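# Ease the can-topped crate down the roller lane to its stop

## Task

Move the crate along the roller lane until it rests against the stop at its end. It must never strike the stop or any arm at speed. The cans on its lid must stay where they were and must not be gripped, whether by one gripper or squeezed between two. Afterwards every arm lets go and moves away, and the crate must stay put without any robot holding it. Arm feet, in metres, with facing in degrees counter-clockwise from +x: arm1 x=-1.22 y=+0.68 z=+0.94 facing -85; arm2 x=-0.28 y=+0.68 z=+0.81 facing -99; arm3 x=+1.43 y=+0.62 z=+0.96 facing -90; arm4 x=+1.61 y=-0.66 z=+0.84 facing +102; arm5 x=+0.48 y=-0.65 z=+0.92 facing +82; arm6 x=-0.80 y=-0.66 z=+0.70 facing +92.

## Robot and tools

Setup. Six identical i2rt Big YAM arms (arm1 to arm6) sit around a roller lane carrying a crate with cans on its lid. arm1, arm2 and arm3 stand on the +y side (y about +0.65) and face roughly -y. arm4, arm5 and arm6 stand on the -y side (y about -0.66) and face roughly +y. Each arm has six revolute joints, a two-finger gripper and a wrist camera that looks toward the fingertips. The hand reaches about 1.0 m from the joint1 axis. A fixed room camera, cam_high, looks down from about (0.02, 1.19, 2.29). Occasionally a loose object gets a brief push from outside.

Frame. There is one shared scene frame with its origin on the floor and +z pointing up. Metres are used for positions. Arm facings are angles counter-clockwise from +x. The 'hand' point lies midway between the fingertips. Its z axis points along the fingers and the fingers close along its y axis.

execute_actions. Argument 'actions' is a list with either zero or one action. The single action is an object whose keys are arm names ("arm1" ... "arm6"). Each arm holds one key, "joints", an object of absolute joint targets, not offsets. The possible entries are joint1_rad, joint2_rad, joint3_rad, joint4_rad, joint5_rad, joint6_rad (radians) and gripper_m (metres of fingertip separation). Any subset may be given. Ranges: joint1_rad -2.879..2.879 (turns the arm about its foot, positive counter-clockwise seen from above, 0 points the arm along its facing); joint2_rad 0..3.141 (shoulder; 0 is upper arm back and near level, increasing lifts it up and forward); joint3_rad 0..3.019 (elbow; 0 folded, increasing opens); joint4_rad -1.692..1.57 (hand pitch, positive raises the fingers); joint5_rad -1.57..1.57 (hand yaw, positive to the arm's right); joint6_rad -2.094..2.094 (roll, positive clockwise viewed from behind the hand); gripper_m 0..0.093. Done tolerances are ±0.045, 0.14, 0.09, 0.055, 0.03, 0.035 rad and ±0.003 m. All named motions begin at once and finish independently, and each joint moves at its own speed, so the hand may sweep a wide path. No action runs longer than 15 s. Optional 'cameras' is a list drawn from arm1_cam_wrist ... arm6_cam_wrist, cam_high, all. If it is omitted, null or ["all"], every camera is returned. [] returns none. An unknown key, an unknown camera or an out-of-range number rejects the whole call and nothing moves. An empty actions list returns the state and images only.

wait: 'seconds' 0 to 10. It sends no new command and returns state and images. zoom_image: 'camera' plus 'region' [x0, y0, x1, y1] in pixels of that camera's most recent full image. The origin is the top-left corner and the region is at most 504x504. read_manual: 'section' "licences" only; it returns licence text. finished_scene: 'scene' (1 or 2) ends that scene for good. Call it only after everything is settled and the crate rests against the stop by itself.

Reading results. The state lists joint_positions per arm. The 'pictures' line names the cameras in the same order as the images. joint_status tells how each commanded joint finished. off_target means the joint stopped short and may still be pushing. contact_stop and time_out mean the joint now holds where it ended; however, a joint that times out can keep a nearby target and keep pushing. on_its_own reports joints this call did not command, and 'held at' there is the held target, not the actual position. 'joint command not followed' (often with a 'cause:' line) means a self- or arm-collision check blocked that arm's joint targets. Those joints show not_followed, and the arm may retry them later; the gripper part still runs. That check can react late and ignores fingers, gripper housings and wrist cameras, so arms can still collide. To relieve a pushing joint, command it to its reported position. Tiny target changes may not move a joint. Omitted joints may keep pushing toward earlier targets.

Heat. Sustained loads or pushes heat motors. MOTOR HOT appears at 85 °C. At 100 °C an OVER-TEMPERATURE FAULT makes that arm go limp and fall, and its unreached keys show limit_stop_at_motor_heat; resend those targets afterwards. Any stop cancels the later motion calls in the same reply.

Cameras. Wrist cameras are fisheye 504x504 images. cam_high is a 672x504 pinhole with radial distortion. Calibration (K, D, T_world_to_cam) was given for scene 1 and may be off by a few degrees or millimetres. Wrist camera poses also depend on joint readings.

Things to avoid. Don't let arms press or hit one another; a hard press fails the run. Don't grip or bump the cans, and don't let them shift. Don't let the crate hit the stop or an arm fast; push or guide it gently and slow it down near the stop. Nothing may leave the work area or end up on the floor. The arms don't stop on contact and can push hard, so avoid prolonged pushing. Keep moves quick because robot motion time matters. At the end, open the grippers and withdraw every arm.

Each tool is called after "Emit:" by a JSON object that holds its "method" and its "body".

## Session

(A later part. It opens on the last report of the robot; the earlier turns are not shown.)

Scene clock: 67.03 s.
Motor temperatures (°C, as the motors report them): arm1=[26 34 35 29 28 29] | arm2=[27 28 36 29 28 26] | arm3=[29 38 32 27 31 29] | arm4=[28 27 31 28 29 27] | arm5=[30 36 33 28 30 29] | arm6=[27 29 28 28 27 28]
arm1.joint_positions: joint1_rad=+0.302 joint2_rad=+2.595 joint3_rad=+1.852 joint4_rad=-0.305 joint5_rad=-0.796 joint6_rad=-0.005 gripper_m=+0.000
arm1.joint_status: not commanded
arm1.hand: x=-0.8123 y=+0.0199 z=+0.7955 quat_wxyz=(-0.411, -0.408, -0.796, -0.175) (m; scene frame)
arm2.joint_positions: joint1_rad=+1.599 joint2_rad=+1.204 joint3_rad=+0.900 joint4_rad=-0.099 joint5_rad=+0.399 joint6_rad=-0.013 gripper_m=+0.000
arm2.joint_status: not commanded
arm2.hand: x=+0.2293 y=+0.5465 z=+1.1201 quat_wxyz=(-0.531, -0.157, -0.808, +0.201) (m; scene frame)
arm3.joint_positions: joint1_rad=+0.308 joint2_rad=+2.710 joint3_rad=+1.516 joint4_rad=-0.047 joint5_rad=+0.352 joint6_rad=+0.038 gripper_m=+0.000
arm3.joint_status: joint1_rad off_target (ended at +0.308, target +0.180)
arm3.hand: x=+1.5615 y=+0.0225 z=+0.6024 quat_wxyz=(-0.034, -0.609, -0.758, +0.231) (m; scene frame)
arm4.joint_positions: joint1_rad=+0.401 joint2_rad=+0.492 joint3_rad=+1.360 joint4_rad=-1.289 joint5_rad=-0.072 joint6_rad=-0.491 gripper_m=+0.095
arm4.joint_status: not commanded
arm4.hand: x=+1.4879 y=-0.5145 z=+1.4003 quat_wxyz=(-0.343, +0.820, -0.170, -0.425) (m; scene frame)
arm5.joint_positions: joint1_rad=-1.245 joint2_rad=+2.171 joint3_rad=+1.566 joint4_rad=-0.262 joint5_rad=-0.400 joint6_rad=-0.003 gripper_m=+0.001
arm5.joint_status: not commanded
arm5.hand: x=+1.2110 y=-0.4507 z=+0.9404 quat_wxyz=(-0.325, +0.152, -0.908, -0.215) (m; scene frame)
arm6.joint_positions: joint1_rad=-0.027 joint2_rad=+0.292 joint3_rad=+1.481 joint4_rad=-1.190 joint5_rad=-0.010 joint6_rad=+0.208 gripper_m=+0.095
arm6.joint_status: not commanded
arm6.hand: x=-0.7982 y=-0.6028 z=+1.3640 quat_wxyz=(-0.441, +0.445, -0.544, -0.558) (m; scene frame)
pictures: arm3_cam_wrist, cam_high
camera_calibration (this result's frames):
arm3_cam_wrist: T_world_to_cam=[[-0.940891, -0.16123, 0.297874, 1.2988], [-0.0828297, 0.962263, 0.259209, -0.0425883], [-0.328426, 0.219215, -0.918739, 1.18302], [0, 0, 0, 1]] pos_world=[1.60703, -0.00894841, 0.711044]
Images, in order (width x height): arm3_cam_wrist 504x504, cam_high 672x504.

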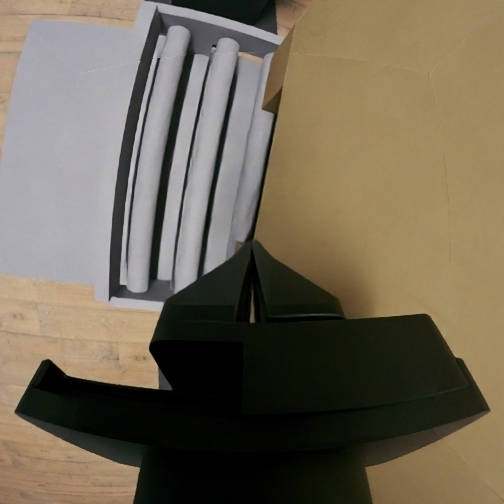

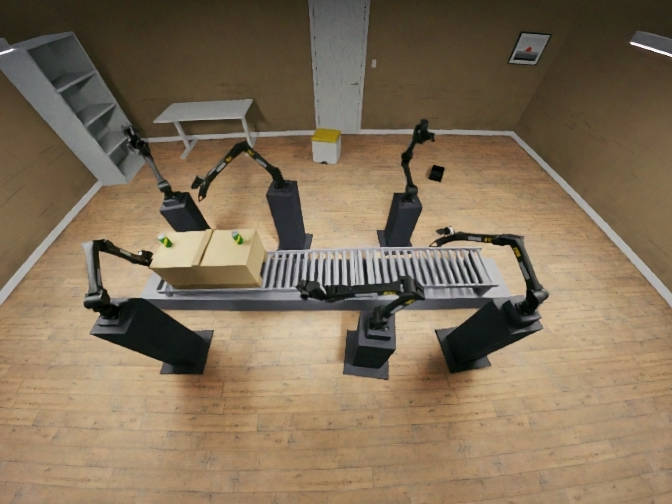

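About 0.16 m left.

Emit:
{"method": "execute_actions", "body": {"actions": [{"arm3":{"joints":{"joint1_rad":0.3}}}], "cameras": []}}

Emit:
{"method": "execute_actions", "body": {"actions": [{"arm3":{"joints":{"joint1_rad":0.4}}}], "cameras": []}}

Emit:
{"method": "execute_actions", "body": {"actions": [{"arm3":{"joints":{"joint1_rad":0.48}}}], "cameras": []}}

Emit:
{"method": "execute_actions", "body": {"actions": [{"arm3":{"joints":{"joint1_rad":0.55}}}], "cameras": ["arm3_cam_wrist","cam_high"]}}

Scene clock: 69.17 s.
Motor temperatures (°C, as the motors report them): arm1=[26 34 35 29 28 29] | arm2=[27 28 36 30 28 26] | arm3=[29 37 32 27 31 29] | arm4=[28 27 31 28 29 27] | arm5=[30 36 34 28 30 29] | arm6=[27 29 28 28 27 28]
arm1.joint_positions: joint1_rad=+0.302 joint2_rad=+2.595 joint3_rad=+1.852 joint4_rad=-0.305 joint5_rad=-0.796 joint6_rad=-0.005 gripper_m=+0.000
arm1.joint_status: not commanded
arm1.hand: x=-0.8123 y=+0.0199 z=+0.7955 quat_wxyz=(-0.411, -0.408, -0.796, -0.175) (m; scene frame)
arm2.joint_positions: joint1_rad=+1.599 joint2_rad=+1.204 joint3_rad=+0.900 joint4_rad=-0.099 joint5_rad=+0.399 joint6_rad=-0.013 gripper_m=+0.000
arm2.joint_status: not commanded
arm2.hand: x=+0.2293 y=+0.5465 z=+1.1201 quat_wxyz=(-0.531, -0.157, -0.808, +0.201) (m; scene frame)
arm3.joint_positions: joint1_rad=+0.426 joint2_rad=+2.710 joint3_rad=+1.542 joint4_rad=-0.033 joint5_rad=+0.351 joint6_rad=+0.019 gripper_m=+0.000
arm3.joint_status: joint1_rad off_target (ended at +0.426, target +0.300)
arm3.hand: x=+1.6394 y=+0.0260 z=+0.6097 quat_wxyz=(-0.063, -0.557, -0.793, +0.238) (m; scene frame)
arm4.joint_positions: joint1_rad=+0.401 joint2_rad=+0.492 joint3_rad=+1.360 joint4_rad=-1.289 joint5_rad=-0.072 joint6_rad=-0.491 gripper_m=+0.095
arm4.joint_status: not commanded
arm4.hand: x=+1.4879 y=-0.5145 z=+1.4003 quat_wxyz=(-0.343, +0.820, -0.170, -0.425) (m; scene frame)
arm5.joint_positions: joint1_rad=-1.245 joint2_rad=+2.171 joint3_rad=+1.566 joint4_rad=-0.262 joint5_rad=-0.400 joint6_rad=-0.003 gripper_m=+0.001
arm5.joint_status: not commanded
arm5.hand: x=+1.2110 y=-0.4507 z=+0.9404 quat_wxyz=(-0.325, +0.152, -0.908, -0.215) (m; scene frame)
arm6.joint_positions: joint1_rad=-0.027 joint2_rad=+0.292 joint3_rad=+1.481 joint4_rad=-1.190 joint5_rad=-0.010 joint6_rad=+0.208 gripper_m=+0.095
arm6.joint_status: not commanded
arm6.hand: x=-0.7982 y=-0.6028 z=+1.3640 quat_wxyz=(-0.441, +0.445, -0.544, -0.558) (m; scene frame)
pictures: none
No camera images: the call's "cameras" was empty. Leave "cameras" out to get every camera's image.

Scene clock: 70.80 s.
Motor temperatures (°C, as the motors report them): arm1=[26 35 35 29 28 29] | arm2=[27 28 36 30 28 26] | arm3=[29 37 32 27 31 29] | arm4=[28 27 31 28 29 27] | arm5=[30 36 34 28 30 29] | arm6=[27 29 28 28 27 28]
arm1.joint_positions: joint1_rad=+0.302 joint2_rad=+2.595 joint3_rad=+1.852 joint4_rad=-0.305 joint5_rad=-0.796 joint6_rad=-0.005 gripper_m=+0.000
arm1.joint_status: not commanded
arm1.hand: x=-0.8123 y=+0.0199 z=+0.7955 quat_wxyz=(-0.411, -0.408, -0.796, -0.175) (m; scene frame)
arm2.joint_positions: joint1_rad=+1.599 joint2_rad=+1.204 joint3_rad=+0.900 joint4_rad=-0.099 joint5_rad=+0.399 joint6_rad=-0.013 gripper_m=+0.000
arm2.joint_status: not commanded
arm2.hand: x=+0.2293 y=+0.5465 z=+1.1201 quat_wxyz=(-0.531, -0.157, -0.808, +0.201) (m; scene frame)
arm3.joint_positions: joint1_rad=+0.505 joint2_rad=+2.706 joint3_rad=+1.556 joint4_rad=-0.027 joint5_rad=+0.358 joint6_rad=+0.010 gripper_m=+0.000
arm3.joint_status: joint1_rad off_target (ended at +0.505, target +0.400)
arm3.hand: x=+1.6896 y=+0.0347 z=+0.6163 quat_wxyz=(-0.079, -0.523, -0.813, +0.244) (m; scene frame)
arm4.joint_positions: joint1_rad=+0.401 joint2_rad=+0.492 joint3_rad=+1.360 joint4_rad=-1.289 joint5_rad=-0.072 joint6_rad=-0.491 gripper_m=+0.095
arm4.joint_status: not commanded
arm4.hand: x=+1.4879 y=-0.5145 z=+1.4003 quat_wxyz=(-0.343, +0.820, -0.170, -0.425) (m; scene frame)
arm5.joint_positions: joint1_rad=-1.245 joint2_rad=+2.171 joint3_rad=+1.566 joint4_rad=-0.262 joint5_rad=-0.400 joint6_rad=-0.003 gripper_m=+0.001
arm5.joint_status: not commanded
arm5.hand: x=+1.2110 y=-0.4507 z=+0.9404 quat_wxyz=(-0.325, +0.152, -0.908, -0.215) (m; scene frame)
arm6.joint_positions: joint1_rad=-0.027 joint2_rad=+0.292 joint3_rad=+1.481 joint4_rad=-1.190 joint5_rad=-0.010 joint6_rad=+0.208 gripper_m=+0.095
arm6.joint_status: not commanded
arm6.hand: x=-0.7982 y=-0.6028 z=+1.3640 quat_wxyz=(-0.441, +0.445, -0.544, -0.558) (m; scene frame)
pictures: none
No camera images: the call's "cameras" was empty. Leave "cameras" out to get every camera's image.

Scene clock: 72.37 s.
Motor temperatures (°C, as the motors report them): arm1=[26 35 35 29 28 29] | arm2=[27 28 36 30 28 26] | arm3=[29 37 31 27 31 29] | arm4=[28 27 31 28 29 27] | arm5=[30 36 34 28 30 29] | arm6=[27 29 28 28 27 28]
arm1.joint_positions: joint1_rad=+0.302 joint2_rad=+2.595 joint3_rad=+1.852 joint4_rad=-0.305 joint5_rad=-0.796 joint6_rad=-0.005 gripper_m=+0.000
arm1.joint_status: not commanded
arm1.hand: x=-0.8123 y=+0.0199 z=+0.7955 quat_wxyz=(-0.411, -0.408, -0.796, -0.175) (m; scene frame)
arm2.joint_positions: joint1_rad=+1.599 joint2_rad=+1.204 joint3_rad=+0.900 joint4_rad=-0.099 joint5_rad=+0.399 joint6_rad=-0.013 gripper_m=+0.000
arm2.joint_status: not commanded
arm2.hand: x=+0.2293 y=+0.5465 z=+1.1201 quat_wxyz=(-0.531, -0.157, -0.808, +0.201) (m; scene frame)
arm3.joint_positions: joint1_rad=+0.577 joint2_rad=+2.699 joint3_rad=+1.563 joint4_rad=-0.023 joint5_rad=+0.361 joint6_rad=+0.003 gripper_m=+0.000
arm3.joint_status: joint1_rad off_target (ended at +0.577, target +0.480)
arm3.hand: x=+1.7351 y=+0.0481 z=+0.6231 quat_wxyz=(-0.095, -0.491, -0.830, +0.246) (m; scene frame)
arm4.joint_positions: joint1_rad=+0.401 joint2_rad=+0.492 joint3_rad=+1.360 joint4_rad=-1.289 joint5_rad=-0.072 joint6_rad=-0.491 gripper_m=+0.095
arm4.joint_status: not commanded
arm4.hand: x=+1.4879 y=-0.5145 z=+1.4003 quat_wxyz=(-0.343, +0.820, -0.170, -0.425) (m; scene frame)
arm5.joint_positions: joint1_rad=-1.245 joint2_rad=+2.171 joint3_rad=+1.566 joint4_rad=-0.262 joint5_rad=-0.400 joint6_rad=-0.003 gripper_m=+0.001
arm5.joint_status: not commanded
arm5.hand: x=+1.2110 y=-0.4507 z=+0.9404 quat_wxyz=(-0.325, +0.152, -0.908, -0.215) (m; scene frame)
arm6.joint_positions: joint1_rad=-0.027 joint2_rad=+0.292 joint3_rad=+1.481 joint4_rad=-1.190 joint5_rad=-0.010 joint6_rad=+0.208 gripper_m=+0.095
arm6.joint_status: not commanded
arm6.hand: x=-0.7982 y=-0.6028 z=+1.3640 quat_wxyz=(-0.441, +0.445, -0.544, -0.558) (m; scene frame)
pictures: none
No camera images: the call's "cameras" was empty. Leave "cameras" out to get every camera's image.

Scene clock: 73.60 s.
Motor temperatures (°C, as the motors report them): arm1=[26 35 35 29 28 29] | arm2=[27 28 36 30 28 26] | arm3=[29 37 31 27 31 29] | arm4=[28 27 31 28 29 27] | arm5=[30 36 34 28 30 29] | arm6=[27 29 28 28 27 28]
arm1.joint_positions: joint1_rad=+0.302 joint2_rad=+2.595 joint3_rad=+1.852 joint4_rad=-0.305 joint5_rad=-0.796 joint6_rad=-0.005 gripper_m=+0.000
arm1.joint_status: not commanded
arm1.hand: x=-0.8123 y=+0.0199 z=+0.7955 quat_wxyz=(-0.411, -0.408, -0.796, -0.175) (m; scene frame)
arm2.joint_positions: joint1_rad=+1.599 joint2_rad=+1.204 joint3_rad=+0.900 joint4_rad=-0.099 joint5_rad=+0.399 joint6_rad=-0.013 gripper_m=+0.000
arm2.joint_status: not commanded
arm2.hand: x=+0.2293 y=+0.5465 z=+1.1201 quat_wxyz=(-0.531, -0.157, -0.808, +0.201) (m; scene frame)
arm3.joint_positions: joint1_rad=+0.614 joint2_rad=+2.693 joint3_rad=+1.553 joint4_rad=-0.024 joint5_rad=+0.377 joint6_rad=-0.005 gripper_m=+0.000
arm3.joint_status: joint1_rad off_target (ended at +0.613, target +0.550)
arm3.hand: x=+1.7518 y=+0.0608 z=+0.6255 quat_wxyz=(-0.092, -0.473, -0.840, +0.250) (m; scene frame)
arm4.joint_positions: joint1_rad=+0.401 joint2_rad=+0.492 joint3_rad=+1.360 joint4_rad=-1.289 joint5_rad=-0.072 joint6_rad=-0.491 gripper_m=+0.095
arm4.joint_status: not commanded
arm4.hand: x=+1.4879 y=-0.5145 z=+1.4003 quat_wxyz=(-0.343, +0.820, -0.170, -0.425) (m; scene frame)
arm5.joint_positions: joint1_rad=-1.245 joint2_rad=+2.171 joint3_rad=+1.566 joint4_rad=-0.262 joint5_rad=-0.400 joint6_rad=-0.003 gripper_m=+0.001
arm5.joint_status: not commanded
arm5.hand: x=+1.2110 y=-0.4507 z=+0.9404 quat_wxyz=(-0.325, +0.152, -0.908, -0.215) (m; scene frame)
arm6.joint_positions: joint1_rad=-0.027 joint2_rad=+0.292 joint3_rad=+1.481 joint4_rad=-1.190 joint5_rad=-0.010 joint6_rad=+0.208 gripper_m=+0.095
arm6.joint_status: not commanded
arm6.hand: x=-0.7982 y=-0.6028 z=+1.3640 quat_wxyz=(-0.441, +0.445, -0.544, -0.558) (m; scene frame)
pictures: arm3_cam_wrist, cam_high
camera_calibration (this result's frames):
arm3_cam_wrist: T_world_to_cam=[[-0.838816, -0.437755, 0.323663, 1.29901], [-0.395208, 0.898514, 0.191007, 0.524149], [-0.37443, 0.0323058, -0.926692, 1.35528], [0, 0, 0, 1]] pos_world=[1.80424, 0.0539112, 0.735372]
Images, in order (width x height): arm3_cam_wrist 504x504, cam_high 672x504.

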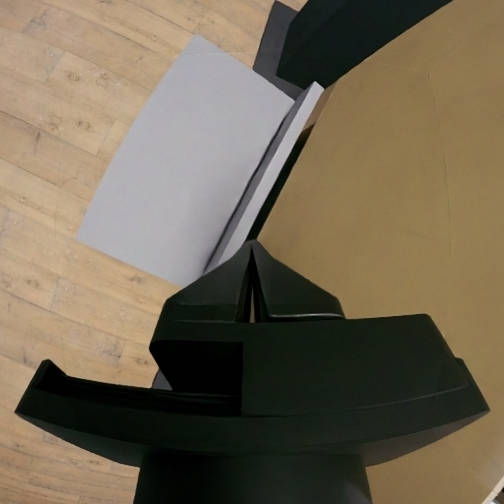

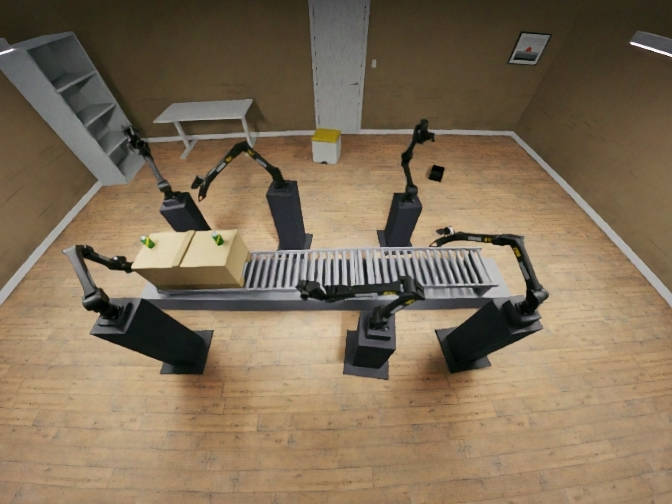

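Emit:
{"method": "execute_actions", "body": {"actions": [{"arm3":{"joints":{"joint1_rad":1.5}}}], "cameras": []}}

Emit:
{"method": "finished_scene", "body": {"scene": 2}}

Scene clock: 75.47 s.
Motor temperatures (°C, as the motors report them): arm1=[26 35 35 29 28 29] | arm2=[27 28 36 30 28 26] | arm3=[29 37 31 27 31 29] | arm4=[28 27 32 28 29 27] | arm5=[30 36 34 28 30 29] | arm6=[27 29 28 28 27 28]
arm1.joint_positions: joint1_rad=+0.302 joint2_rad=+2.595 joint3_rad=+1.852 joint4_rad=-0.305 joint5_rad=-0.796 joint6_rad=-0.005 gripper_m=+0.000
arm1.joint_status: not commanded
arm1.hand: x=-0.8123 y=+0.0199 z=+0.7955 quat_wxyz=(-0.411, -0.408, -0.796, -0.175) (m; scene frame)
arm2.joint_positions: joint1_rad=+1.599 joint2_rad=+1.204 joint3_rad=+0.900 joint4_rad=-0.099 joint5_rad=+0.399 joint6_rad=-0.013 gripper_m=+0.000
arm2.joint_status: not commanded
arm2.hand: x=+0.2293 y=+0.5465 z=+1.1201 quat_wxyz=(-0.531, -0.157, -0.808, +0.201) (m; scene frame)
arm3.joint_positions: joint1_rad=+1.497 joint2_rad=+2.693 joint3_rad=+1.522 joint4_rad=-0.045 joint5_rad=+0.399 joint6_rad=-0.005 gripper_m=+0.000
arm3.joint_status: all done
arm3.hand: x=+2.0457 y=+0.5134 z=+0.6219 quat_wxyz=(-0.168, -0.066, -0.963, +0.198) (m; scene frame)
arm4.joint_positions: joint1_rad=+0.401 joint2_rad=+0.492 joint3_rad=+1.360 joint4_rad=-1.289 joint5_rad=-0.072 joint6_rad=-0.491 gripper_m=+0.095
arm4.joint_status: not commanded
arm4.hand: x=+1.4879 y=-0.5145 z=+1.4003 quat_wxyz=(-0.343, +0.820, -0.170, -0.425) (m; scene frame)
arm5.joint_positions: joint1_rad=-1.245 joint2_rad=+2.171 joint3_rad=+1.566 joint4_rad=-0.262 joint5_rad=-0.400 joint6_rad=-0.003 gripper_m=+0.001
arm5.joint_status: not commanded
arm5.hand: x=+1.2110 y=-0.4507 z=+0.9404 quat_wxyz=(-0.325, +0.152, -0.908, -0.215) (m; scene frame)
arm6.joint_positions: joint1_rad=-0.027 joint2_rad=+0.292 joint3_rad=+1.481 joint4_rad=-1.190 joint5_rad=-0.010 joint6_rad=+0.208 gripper_m=+0.095
arm6.joint_status: not commanded
arm6.hand: x=-0.7982 y=-0.6028 z=+1.3640 quat_wxyz=(-0.441, +0.445, -0.544, -0.558) (m; scene frame)
pictures: none
No camera images: the call's "cameras" was empty. Leave "cameras" out to get every camera's image.

The scene is finished: the task was done.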